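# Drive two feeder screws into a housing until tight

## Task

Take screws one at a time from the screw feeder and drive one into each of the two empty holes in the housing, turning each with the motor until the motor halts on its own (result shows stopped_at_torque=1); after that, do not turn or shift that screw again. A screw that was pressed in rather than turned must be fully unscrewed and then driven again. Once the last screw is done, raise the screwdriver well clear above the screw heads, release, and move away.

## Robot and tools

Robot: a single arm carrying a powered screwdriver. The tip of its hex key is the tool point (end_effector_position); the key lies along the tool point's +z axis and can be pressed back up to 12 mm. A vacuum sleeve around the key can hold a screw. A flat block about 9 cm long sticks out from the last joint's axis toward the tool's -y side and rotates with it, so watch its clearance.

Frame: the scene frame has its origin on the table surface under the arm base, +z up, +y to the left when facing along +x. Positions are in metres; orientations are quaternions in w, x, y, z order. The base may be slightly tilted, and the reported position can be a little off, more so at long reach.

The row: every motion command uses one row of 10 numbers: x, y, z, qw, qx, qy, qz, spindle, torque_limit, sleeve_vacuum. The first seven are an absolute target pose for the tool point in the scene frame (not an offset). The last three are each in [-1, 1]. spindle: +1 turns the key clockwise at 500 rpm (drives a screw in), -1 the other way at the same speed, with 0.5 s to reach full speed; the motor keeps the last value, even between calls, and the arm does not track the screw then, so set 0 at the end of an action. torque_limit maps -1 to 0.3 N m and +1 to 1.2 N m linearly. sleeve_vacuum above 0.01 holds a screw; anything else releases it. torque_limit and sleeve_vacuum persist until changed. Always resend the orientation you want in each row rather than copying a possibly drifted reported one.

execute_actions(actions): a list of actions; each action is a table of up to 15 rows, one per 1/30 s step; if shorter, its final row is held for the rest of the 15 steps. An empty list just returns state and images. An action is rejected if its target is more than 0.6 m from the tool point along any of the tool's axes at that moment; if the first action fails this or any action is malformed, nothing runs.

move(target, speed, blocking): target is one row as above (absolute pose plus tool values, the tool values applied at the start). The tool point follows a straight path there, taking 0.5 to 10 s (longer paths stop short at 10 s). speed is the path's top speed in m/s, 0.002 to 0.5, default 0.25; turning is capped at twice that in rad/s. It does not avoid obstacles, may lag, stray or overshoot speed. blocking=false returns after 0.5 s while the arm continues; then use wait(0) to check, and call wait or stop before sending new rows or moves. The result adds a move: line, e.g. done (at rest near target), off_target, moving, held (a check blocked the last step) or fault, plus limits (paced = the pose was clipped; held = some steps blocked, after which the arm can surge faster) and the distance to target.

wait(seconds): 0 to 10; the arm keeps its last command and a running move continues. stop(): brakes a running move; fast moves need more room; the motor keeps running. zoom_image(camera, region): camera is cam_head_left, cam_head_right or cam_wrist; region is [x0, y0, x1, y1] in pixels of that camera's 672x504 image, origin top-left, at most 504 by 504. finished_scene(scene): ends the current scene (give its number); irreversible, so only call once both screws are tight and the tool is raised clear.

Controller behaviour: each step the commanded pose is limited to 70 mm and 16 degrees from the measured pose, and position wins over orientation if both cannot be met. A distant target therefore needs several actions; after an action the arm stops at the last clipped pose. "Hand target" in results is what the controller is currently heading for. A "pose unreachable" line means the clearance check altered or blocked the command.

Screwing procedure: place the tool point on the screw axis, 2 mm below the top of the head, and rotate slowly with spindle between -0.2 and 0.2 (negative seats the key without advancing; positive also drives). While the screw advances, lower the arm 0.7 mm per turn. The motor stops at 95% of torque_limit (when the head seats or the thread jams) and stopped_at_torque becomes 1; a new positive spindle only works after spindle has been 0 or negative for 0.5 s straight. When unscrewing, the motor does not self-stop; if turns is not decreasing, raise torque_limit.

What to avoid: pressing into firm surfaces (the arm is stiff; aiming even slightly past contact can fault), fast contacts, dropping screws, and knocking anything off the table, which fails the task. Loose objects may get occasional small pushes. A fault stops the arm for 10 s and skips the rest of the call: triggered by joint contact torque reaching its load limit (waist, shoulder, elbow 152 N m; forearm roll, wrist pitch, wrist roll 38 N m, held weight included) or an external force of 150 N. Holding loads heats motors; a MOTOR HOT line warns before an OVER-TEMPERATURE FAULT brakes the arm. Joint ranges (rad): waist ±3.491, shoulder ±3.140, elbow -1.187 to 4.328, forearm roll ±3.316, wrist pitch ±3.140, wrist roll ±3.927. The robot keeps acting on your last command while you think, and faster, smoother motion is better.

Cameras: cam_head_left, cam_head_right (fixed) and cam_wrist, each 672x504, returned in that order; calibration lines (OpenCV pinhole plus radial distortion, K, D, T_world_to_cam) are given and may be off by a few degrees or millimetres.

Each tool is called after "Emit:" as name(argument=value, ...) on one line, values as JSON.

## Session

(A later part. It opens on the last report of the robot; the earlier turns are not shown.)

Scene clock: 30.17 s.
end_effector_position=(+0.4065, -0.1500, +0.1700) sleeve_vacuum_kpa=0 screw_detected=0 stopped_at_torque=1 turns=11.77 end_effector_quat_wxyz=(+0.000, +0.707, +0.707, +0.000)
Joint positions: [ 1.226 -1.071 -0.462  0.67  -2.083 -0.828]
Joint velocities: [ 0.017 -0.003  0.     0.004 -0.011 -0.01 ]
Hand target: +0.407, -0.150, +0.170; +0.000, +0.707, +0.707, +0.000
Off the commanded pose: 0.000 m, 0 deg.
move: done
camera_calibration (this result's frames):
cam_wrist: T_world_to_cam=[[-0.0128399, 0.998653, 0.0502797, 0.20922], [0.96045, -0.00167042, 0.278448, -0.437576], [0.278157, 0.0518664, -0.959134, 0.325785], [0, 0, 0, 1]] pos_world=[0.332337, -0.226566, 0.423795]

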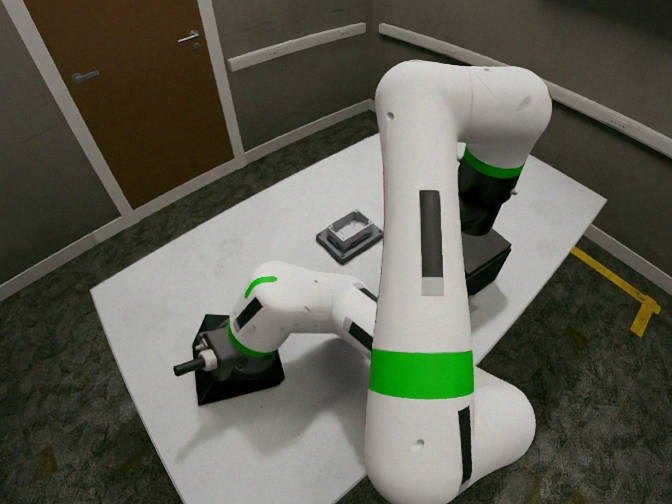

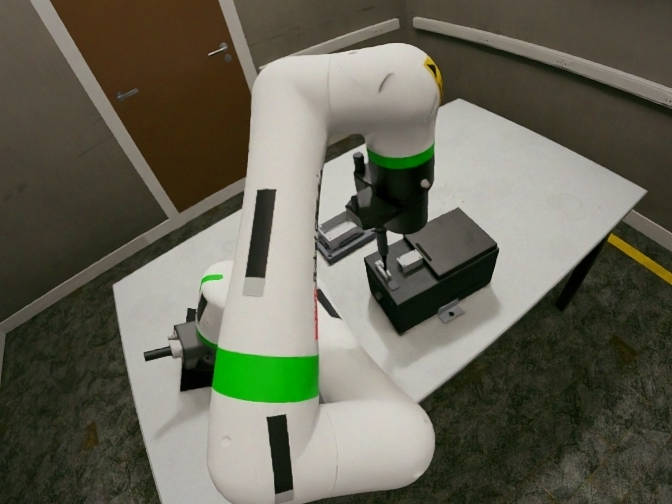

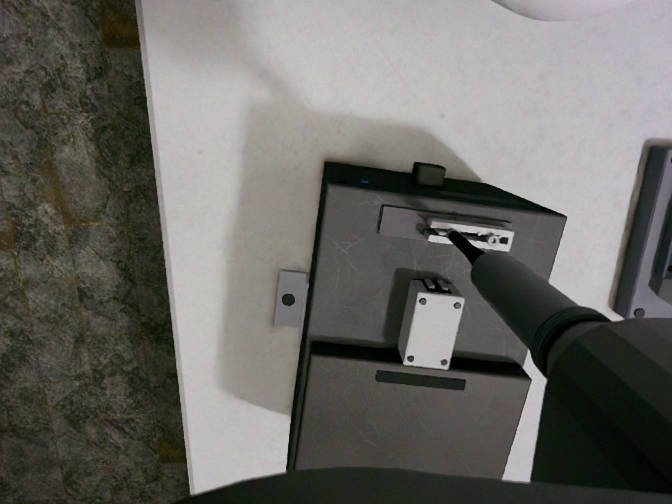

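Emit:
execute_actions(actions=[[[0.4069, -0.150, 0.167, 0, 0.7071, 0.7071, 0, -0.1, 0, 1]],[[0.4069, -0.150, 0.1645, 0, 0.7071, 0.7071, 0, -0.1, 0, 1]],[[0.4069, -0.150, 0.163, 0, 0.7071, 0.7071, 0, -0.1, 0, 1]],[[0.4069, -0.150, 0.163, 0, 0.7071, 0.7071, 0, 0, 0, 1]]])

Emit:
move(target=[0.4069, -0.150, 0.188, 0, 0.7071, 0.7071, 0, 0, 0, 1], speed=0.04)

Emit:
move(target=[0.45, -0.03, 0.19, 0, 0.7071, 0.7071, 0, 0, 0, 1], speed=0.15)

Emit:
move(target=[0.3949, 0.112, 0.092, 0, 0.7071, 0.7071, 0, 0, 0, 1], speed=0.15)

Emit:
zoom_image(camera="cam_wrist", region=[400, 180, 500, 270])

Scene clock: 32.33 s.
end_effector_position=(+0.4069, -0.1500, +0.1630) sleeve_vacuum_kpa=14 screw_detected=0 stopped_at_torque=1 turns=10.53 end_effector_quat_wxyz=(-0.000, +0.707, +0.707, +0.000)
Joint positions: [ 1.332 -1.102 -0.481  0.695 -2.146 -0.898]
Joint velocities: [ 0.001 -0.     0.001 -0.    -0.001  0.   ]
Hand target: +0.407, -0.150, +0.163; +0.000, +0.707, +0.707, +0.000
Off the commanded pose: 0.000 m, 0 deg.
camera_calibration (this result's frames):
cam_wrist: T_world_to_cam=[[-0.0128277, 0.998647, 0.0503987, 0.209557], [0.960515, -0.00170319, 0.278224, -0.435969], [0.277933, 0.0519777, -0.959193, 0.319042], [0, 0, 0, 1]] pos_world=[0.332771, -0.226599, 0.416759]

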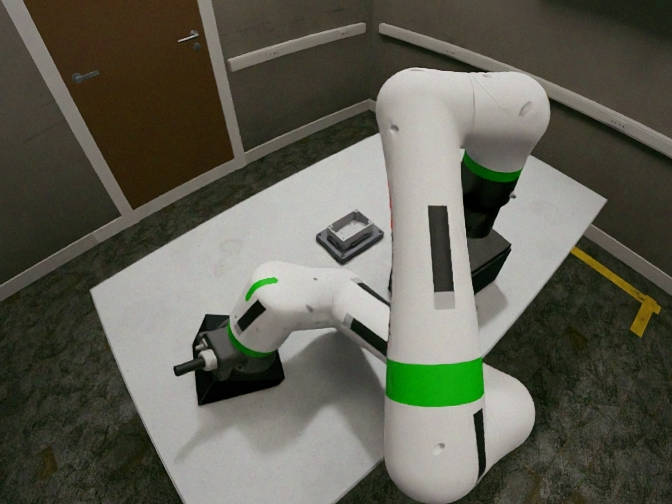

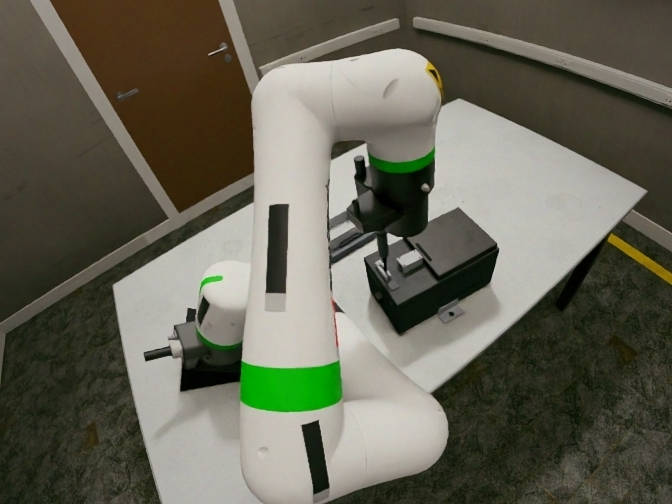

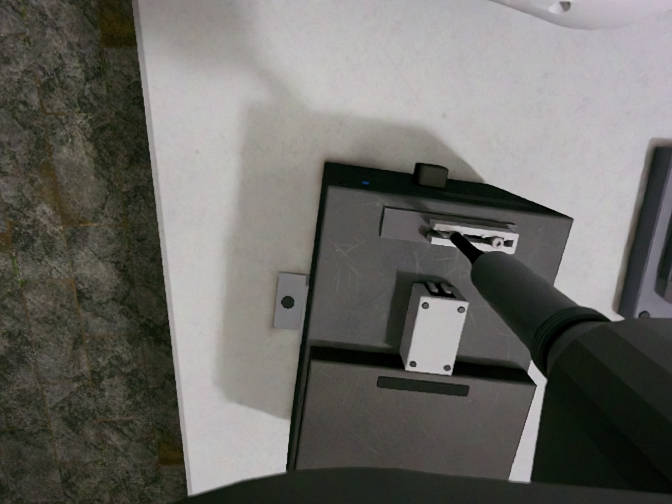

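Scene clock: 33.27 s.
end_effector_position=(+0.4074, -0.1504, +0.1872) sleeve_vacuum_kpa=39 screw_detected=1 stopped_at_torque=1 turns=10.53 end_effector_quat_wxyz=(-0.006, +0.707, +0.708, -0.001)
Joint positions: [ 1.029 -1.003 -0.398  0.608 -1.985 -0.69 ]
Joint velocities: [-0.293  0.052  0.01  -0.082  0.177  0.191]
Hand target: +0.407, -0.150, +0.187; -0.005, +0.707, +0.708, -0.001
Off the commanded pose: 0.001 m, 1 deg.
move: done
camera_calibration (this result's frames):
cam_wrist: T_world_to_cam=[[-0.0137201, 0.998273, 0.0571131, 0.207824], [0.963078, -0.00216575, 0.269213, -0.442589], [0.268872, 0.058698, -0.961386, 0.34728], [0, 0, 0, 1]] pos_world=[0.335725, -0.228808, 0.441151]

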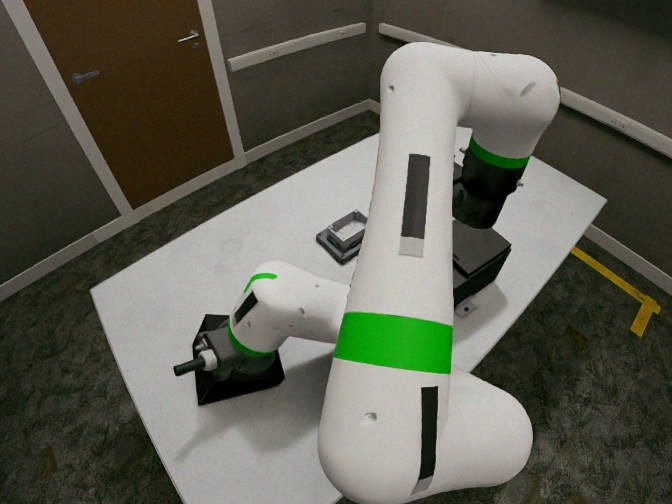

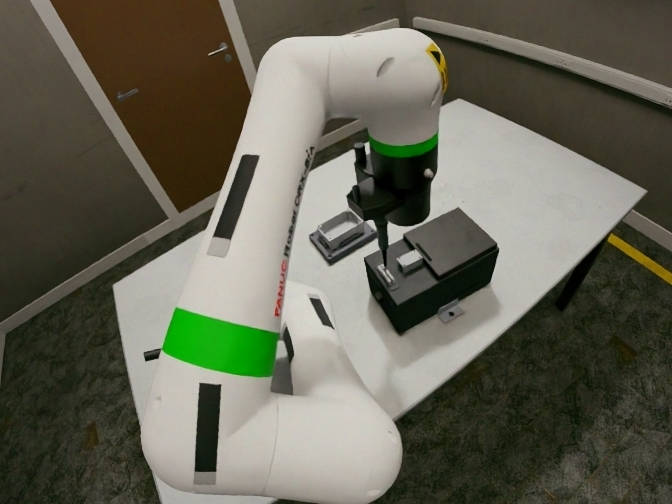

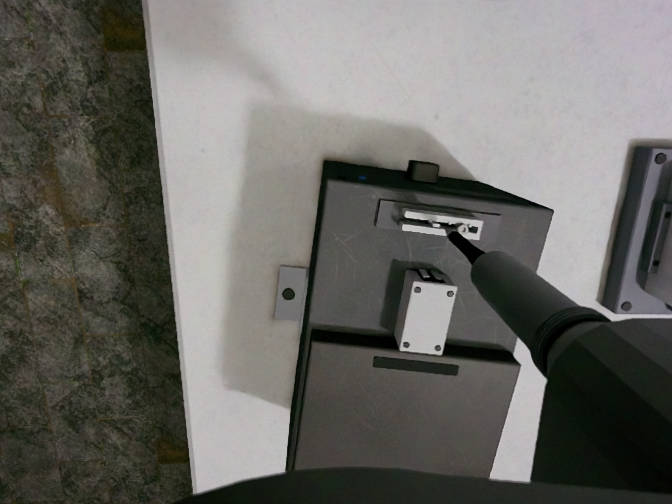

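Scene clock: 34.57 s.
end_effector_position=(+0.4498, -0.0301, +0.1903) sleeve_vacuum_kpa=39 screw_detected=1 stopped_at_torque=1 turns=10.53 end_effector_quat_wxyz=(+0.001, +0.707, +0.707, +0.000)
Joint positions: [ 1.495 -0.852 -0.416  0.642 -2.088 -1.16 ]
Joint velocities: [ 0.06  -0.015 -0.009  0.01  -0.037 -0.043]
Hand target: +0.450, -0.030, +0.190; +0.001, +0.707, +0.707, +0.000
Off the commanded pose: 0.000 m, 0 deg.
move: done
camera_calibration (this result's frames):
cam_wrist: T_world_to_cam=[[-0.0129282, 0.998677, 0.0497729, 0.0891657], [0.960122, -0.00150484, 0.279579, -0.48461], [0.279284, 0.0514024, -0.958832, 0.326403], [0, 0, 0, 1]] pos_world=[0.375278, -0.106555, 0.444014]

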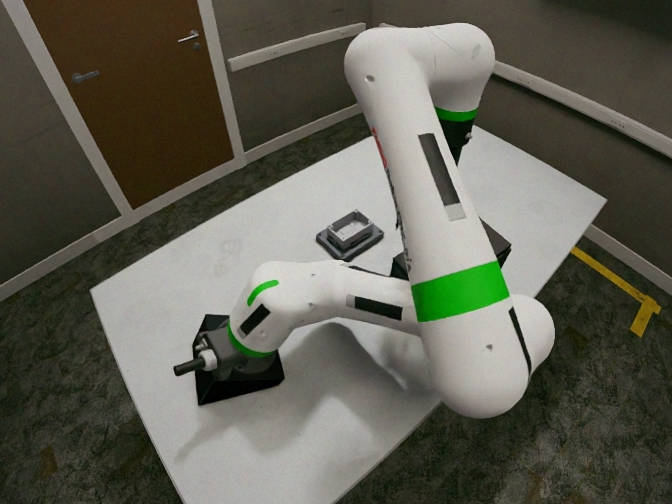

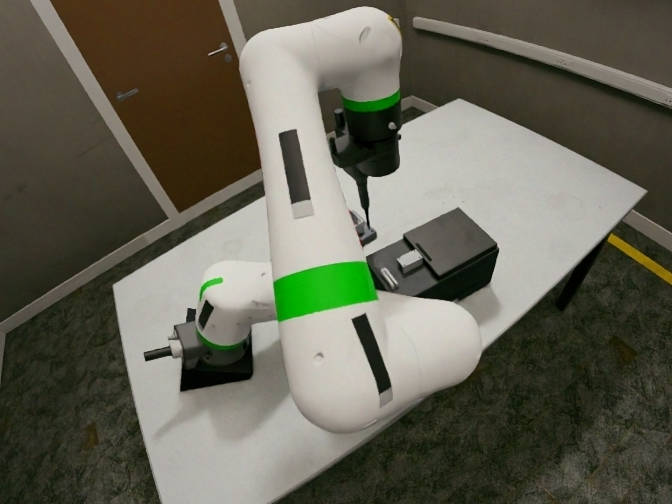

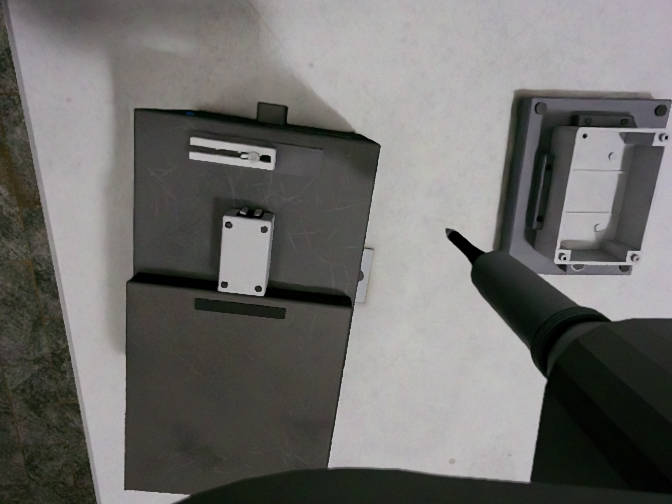

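Scene clock: 36.13 s.
end_effector_position=(+0.3943, +0.1114, +0.0918) sleeve_vacuum_kpa=39 screw_detected=1 stopped_at_torque=1 turns=10.53 end_effector_quat_wxyz=(+0.000, +0.707, +0.707, +0.000)
Joint positions: [ 1.554 -0.726 -0.707  0.546 -1.773 -1.461]
Joint velocities: [-0.001  0.001 -0.    -0.    -0.     0.002]
Hand target: +0.394, +0.111, +0.092; +0.000, +0.707, +0.707, +0.000
Off the commanded pose: 0.001 m, 0 deg.
move: done
camera_calibration (this result's frames):
cam_wrist: T_world_to_cam=[[-0.0126055, 0.998649, 0.0504165, -0.0481025], [0.960506, -0.00192341, 0.278252, -0.403556], [0.277973, 0.0519329, -0.959184, 0.240655], [0, 0, 0, 1]] pos_world=[0.320116, 0.0347634, 0.345548]

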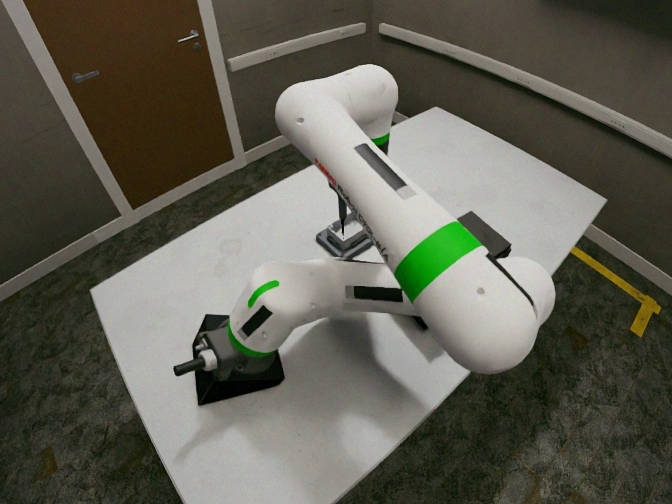

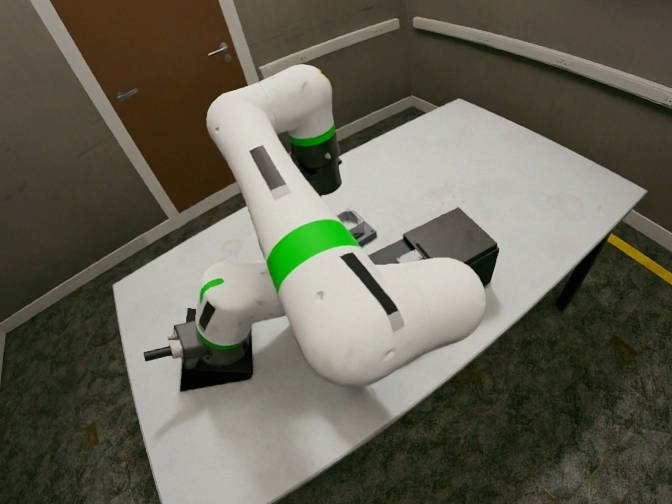

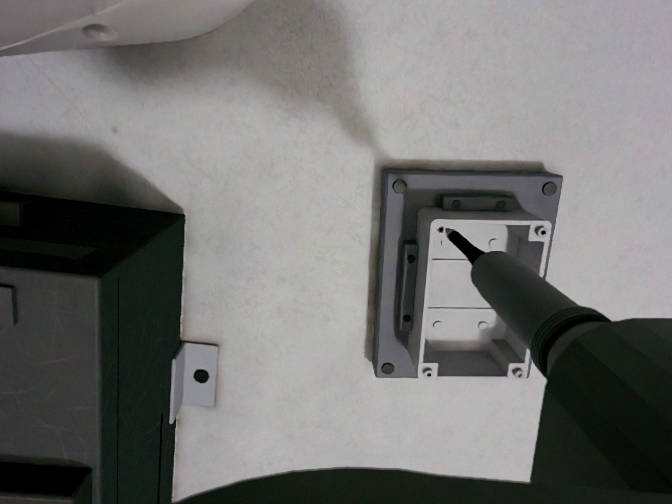

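Region (400, 180, 500, 270) of cam_wrist's 672x504 image, scaled by 5.040, with more detail than that image has; it fills the top 454 rows of this view, and the rest is white.

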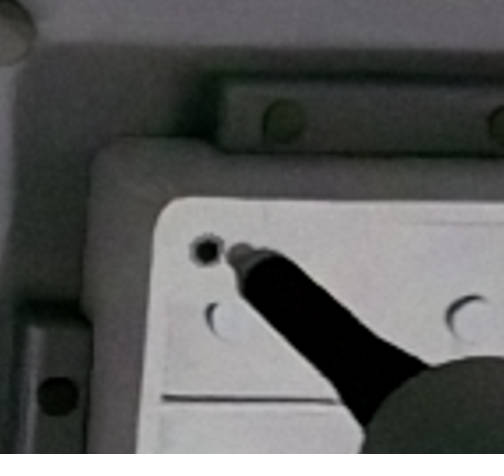

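Emit:
move(target=[0.3977, 0.1116, 0.081, 0, 0.7071, 0.7071, 0, 0, 0, 1], speed=0.03)

Emit:
zoom_image(camera="cam_wrist", region=[400, 180, 500, 270])

Emit:
zoom_image(camera="cam_head_left", region=[315, 205, 375, 265])

Scene clock: 36.97 s.
end_effector_position=(+0.3976, +0.1116, +0.0810) sleeve_vacuum_kpa=39 screw_detected=1 stopped_at_torque=1 turns=10.53 end_effector_quat_wxyz=(-0.000, +0.707, +0.707, -0.000)
Joint positions: [ 1.498 -0.715 -0.722  0.552 -1.722 -1.425]
Joint velocities: [-0.     0.    -0.001  0.     0.001  0.   ]
Hand target: +0.398, +0.112, +0.081; -0.000, +0.707, +0.707, -0.000
Off the commanded pose: 0.000 m, 0 deg.
move: done
camera_calibration (this result's frames):
cam_wrist: T_world_to_cam=[[-0.0128755, 0.998645, 0.0504211, -0.0476584], [0.960574, -0.00165237, 0.278019, -0.4038], [0.277726, 0.0520128, -0.959251, 0.229416], [0, 0, 0, 1]] pos_world=[0.323552, 0.0349941, 0.334735]

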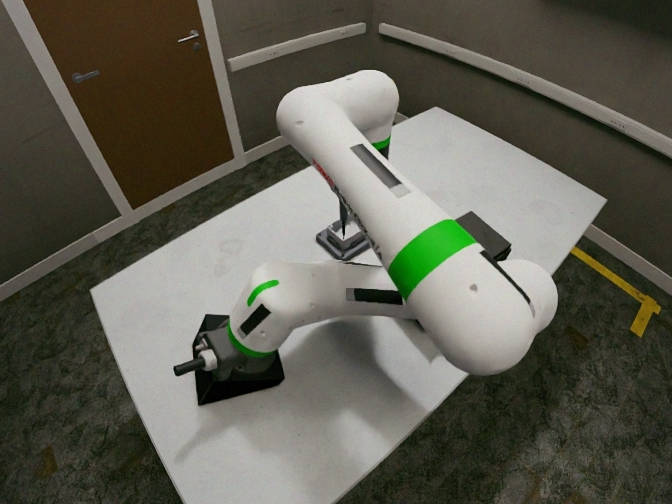

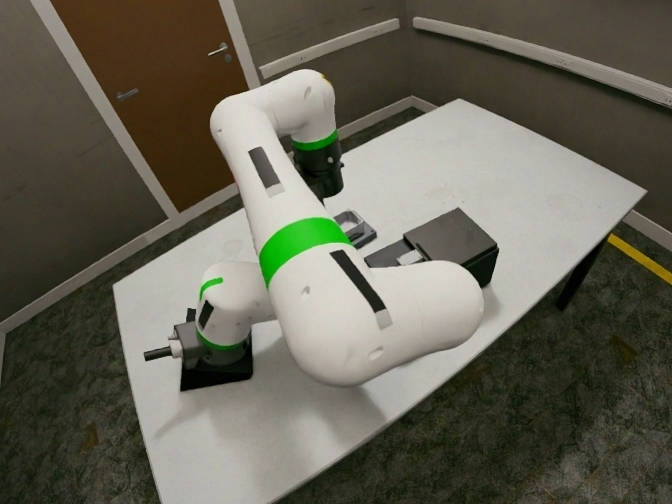

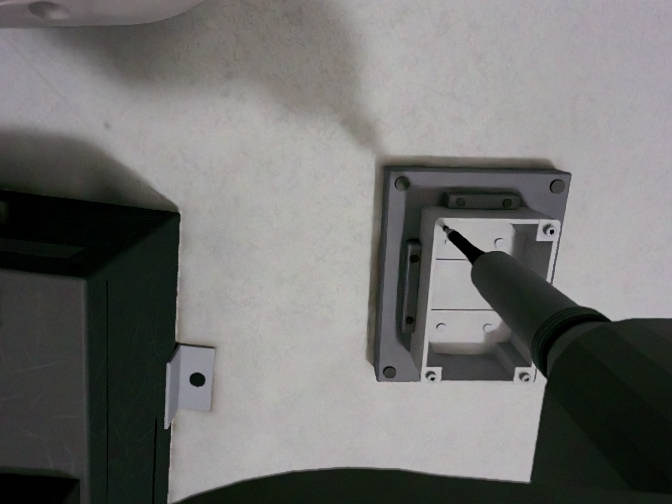

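Region (400, 180, 500, 270) of cam_wrist's 672x504 image, scaled by 5.040, with more detail than that image has; it fills the top 454 rows of this view, and the rest is white.

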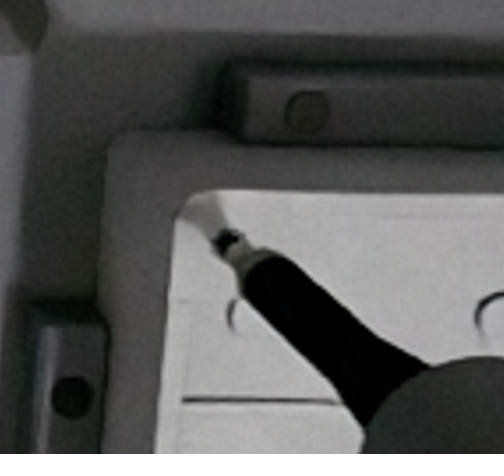

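Region (315, 205, 375, 265) of cam_head_left's 672x504 image, scaled by 8.400, with more detail than that image has.

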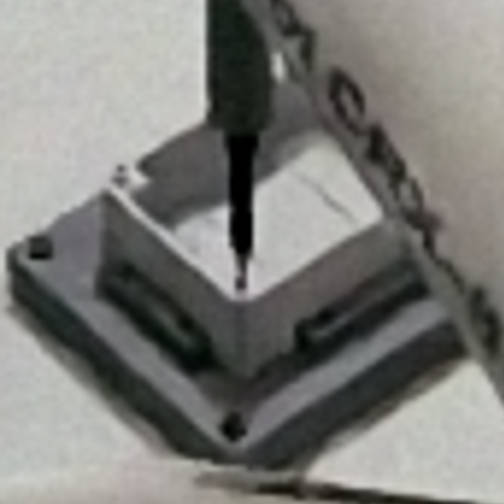

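Matches. Drive.

Emit:
execute_actions(actions=[[[0.3977, 0.1118, 0.078, 0, 0.7071, 0.7071, 0, 0, 0, 1]],[[0.3977, 0.1118, 0.075, 0, 0.7071, 0.7071, 0, 0.2, 0, 1]],[[0.3977, 0.1118, 0.0735, 0, 0.7071, 0.7071, 0, 0.2, 0, 1]],[[0.3977, 0.1118, 0.0725, 0, 0.7071, 0.7071, 0, 0.3, 0, 1]],[[0.3977, 0.1118, 0.071, 0, 0.7071, 0.7071, 0, 0.5, 0, 1]],[[0.3977, 0.1118, 0.0695, 0, 0.7071, 0.7071, 0, 0.5, 0, 1]],[[0.3977, 0.1118, 0.068, 0, 0.7071, 0.7071, 0, 0.5, 0, 1]],[[0.3977, 0.1118, 0.0665, 0, 0.7071, 0.7071, 0, 0.5, 0, 1]],[[0.3977, 0.1118, 0.065, 0, 0.7071, 0.7071, 0, 0.5, 0, 1]],[[0.3977, 0.1118, 0.0635, 0, 0.7071, 0.7071, 0, 0.5, 0, 1]],[[0.3977, 0.1118, 0.062, 0, 0.7071, 0.7071, 0, 0.5, 0, 1]]])

Emit:
zoom_image(camera="cam_wrist", region=[400, 180, 500, 270])

Scene clock: 42.63 s.
end_effector_position=(+0.3977, +0.1118, +0.0620) sleeve_vacuum_kpa=40 screw_detected=1 stopped_at_torque=1 turns=24.77 end_effector_quat_wxyz=(-0.000, +0.707, +0.707, -0.000)
Joint positions: [ 1.436 -0.709 -0.758  0.557 -1.653 -1.394]
Joint velocities: [-0.  0.  0. -0. -0. -0.]
Hand target: +0.398, +0.112, +0.062; -0.000, +0.707, +0.707, -0.000
Off the commanded pose: 0.000 m, 0 deg.
camera_calibration (this result's frames):
cam_wrist: T_world_to_cam=[[-0.0128328, 0.998647, 0.0503981, -0.0469137], [0.960521, -0.00169703, 0.278204, -0.398579], [0.277913, 0.0519786, -0.959199, 0.211118], [0, 0, 0, 1]] pos_world=[0.323569, 0.0352002, 0.315755]

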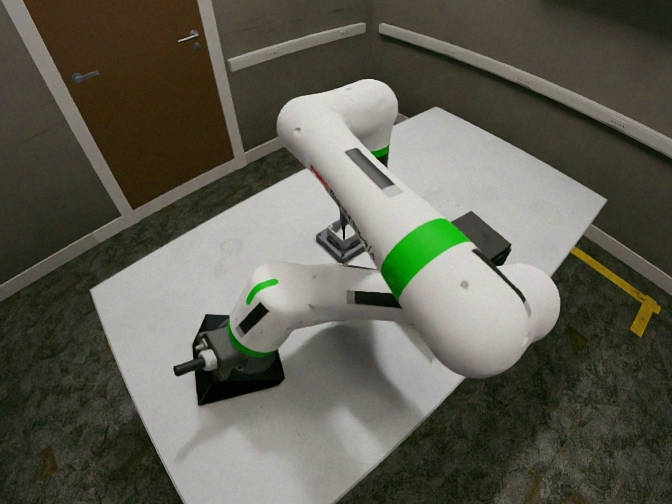

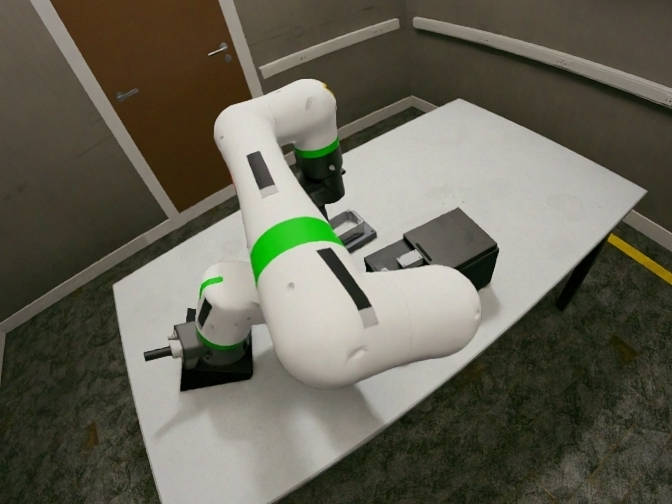

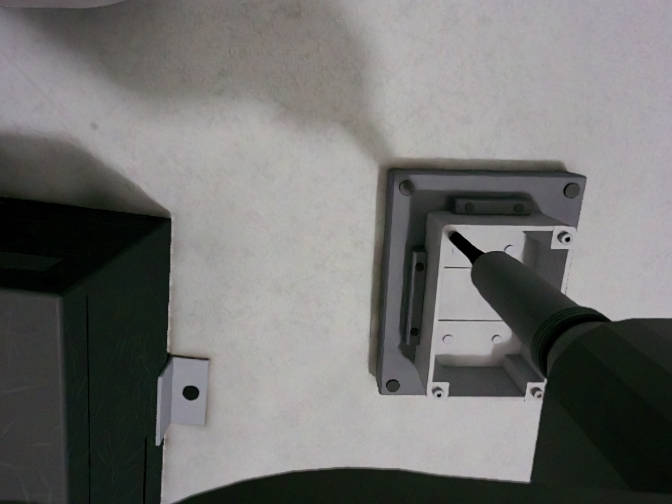

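Region (400, 180, 500, 270) of cam_wrist's 672x504 image, scaled by 5.040, with more detail than that image has; it fills the top 454 rows of this view, and the rest is white.

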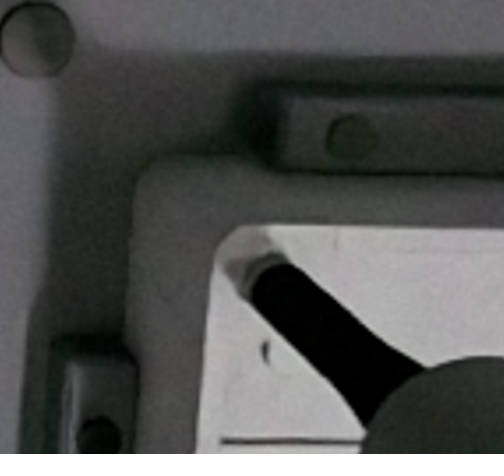

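Emit:
move(target=[0.3977, 0.1118, 0.17, 0, 0.7071, 0.7071, 0, 0, 0, 0], speed=0.1)

Emit:
finished_scene(scene=1)

Scene clock: 44.10 s.
end_effector_position=(+0.3981, +0.1119, +0.1703) sleeve_vacuum_kpa=0 screw_detected=0 stopped_at_torque=1 turns=24.77 end_effector_quat_wxyz=(+0.001, +0.707, +0.707, +0.000)
Joint positions: [ 1.793 -0.698 -0.532  0.526 -2.021 -1.596]
Joint velocities: [ 0.001 -0.001 -0.001  0.    -0.001 -0.001]
Hand target: +0.398, +0.112, +0.170; +0.001, +0.707, +0.707, +0.000
Off the commanded pose: 0.001 m, 0 deg.
move: done
camera_calibration (this result's frames):
cam_wrist: T_world_to_cam=[[-0.0126382, 0.998657, 0.0502392, -0.0525551], [0.960114, -0.00191556, 0.279604, -0.42915], [0.279324, 0.051769, -0.9588, 0.314278], [0, 0, 0, 1]] pos_world=[0.323583, 0.0353926, 0.423962]

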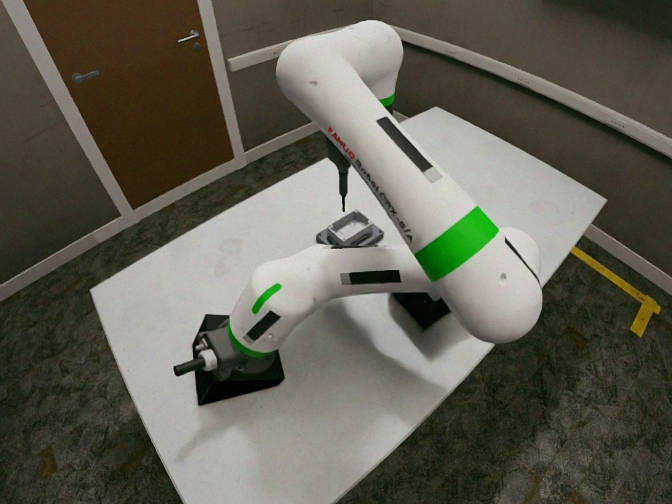

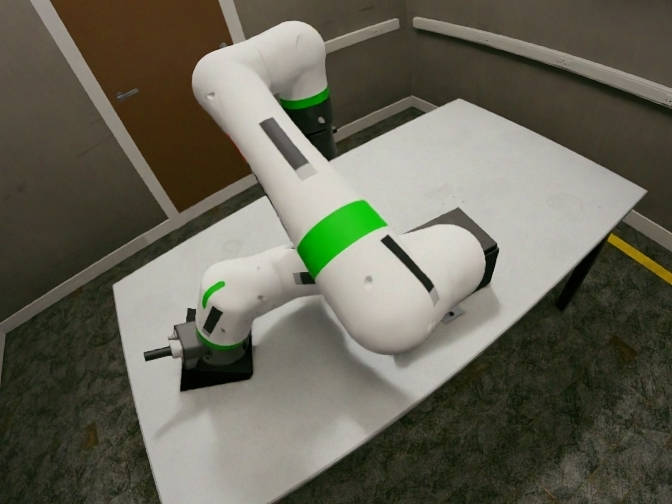

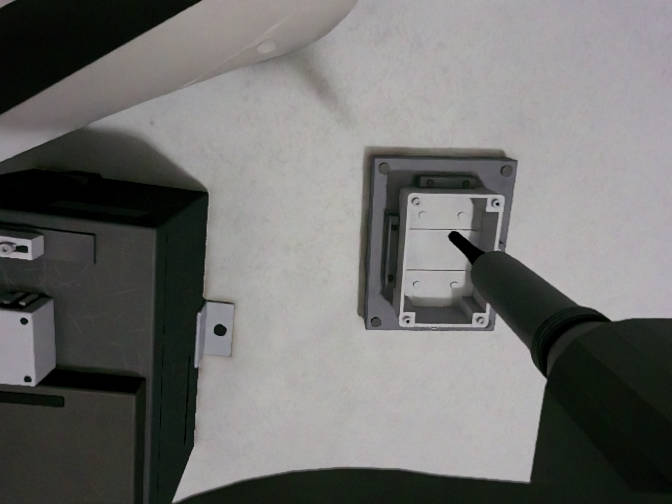

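The scene is finished: the task was done.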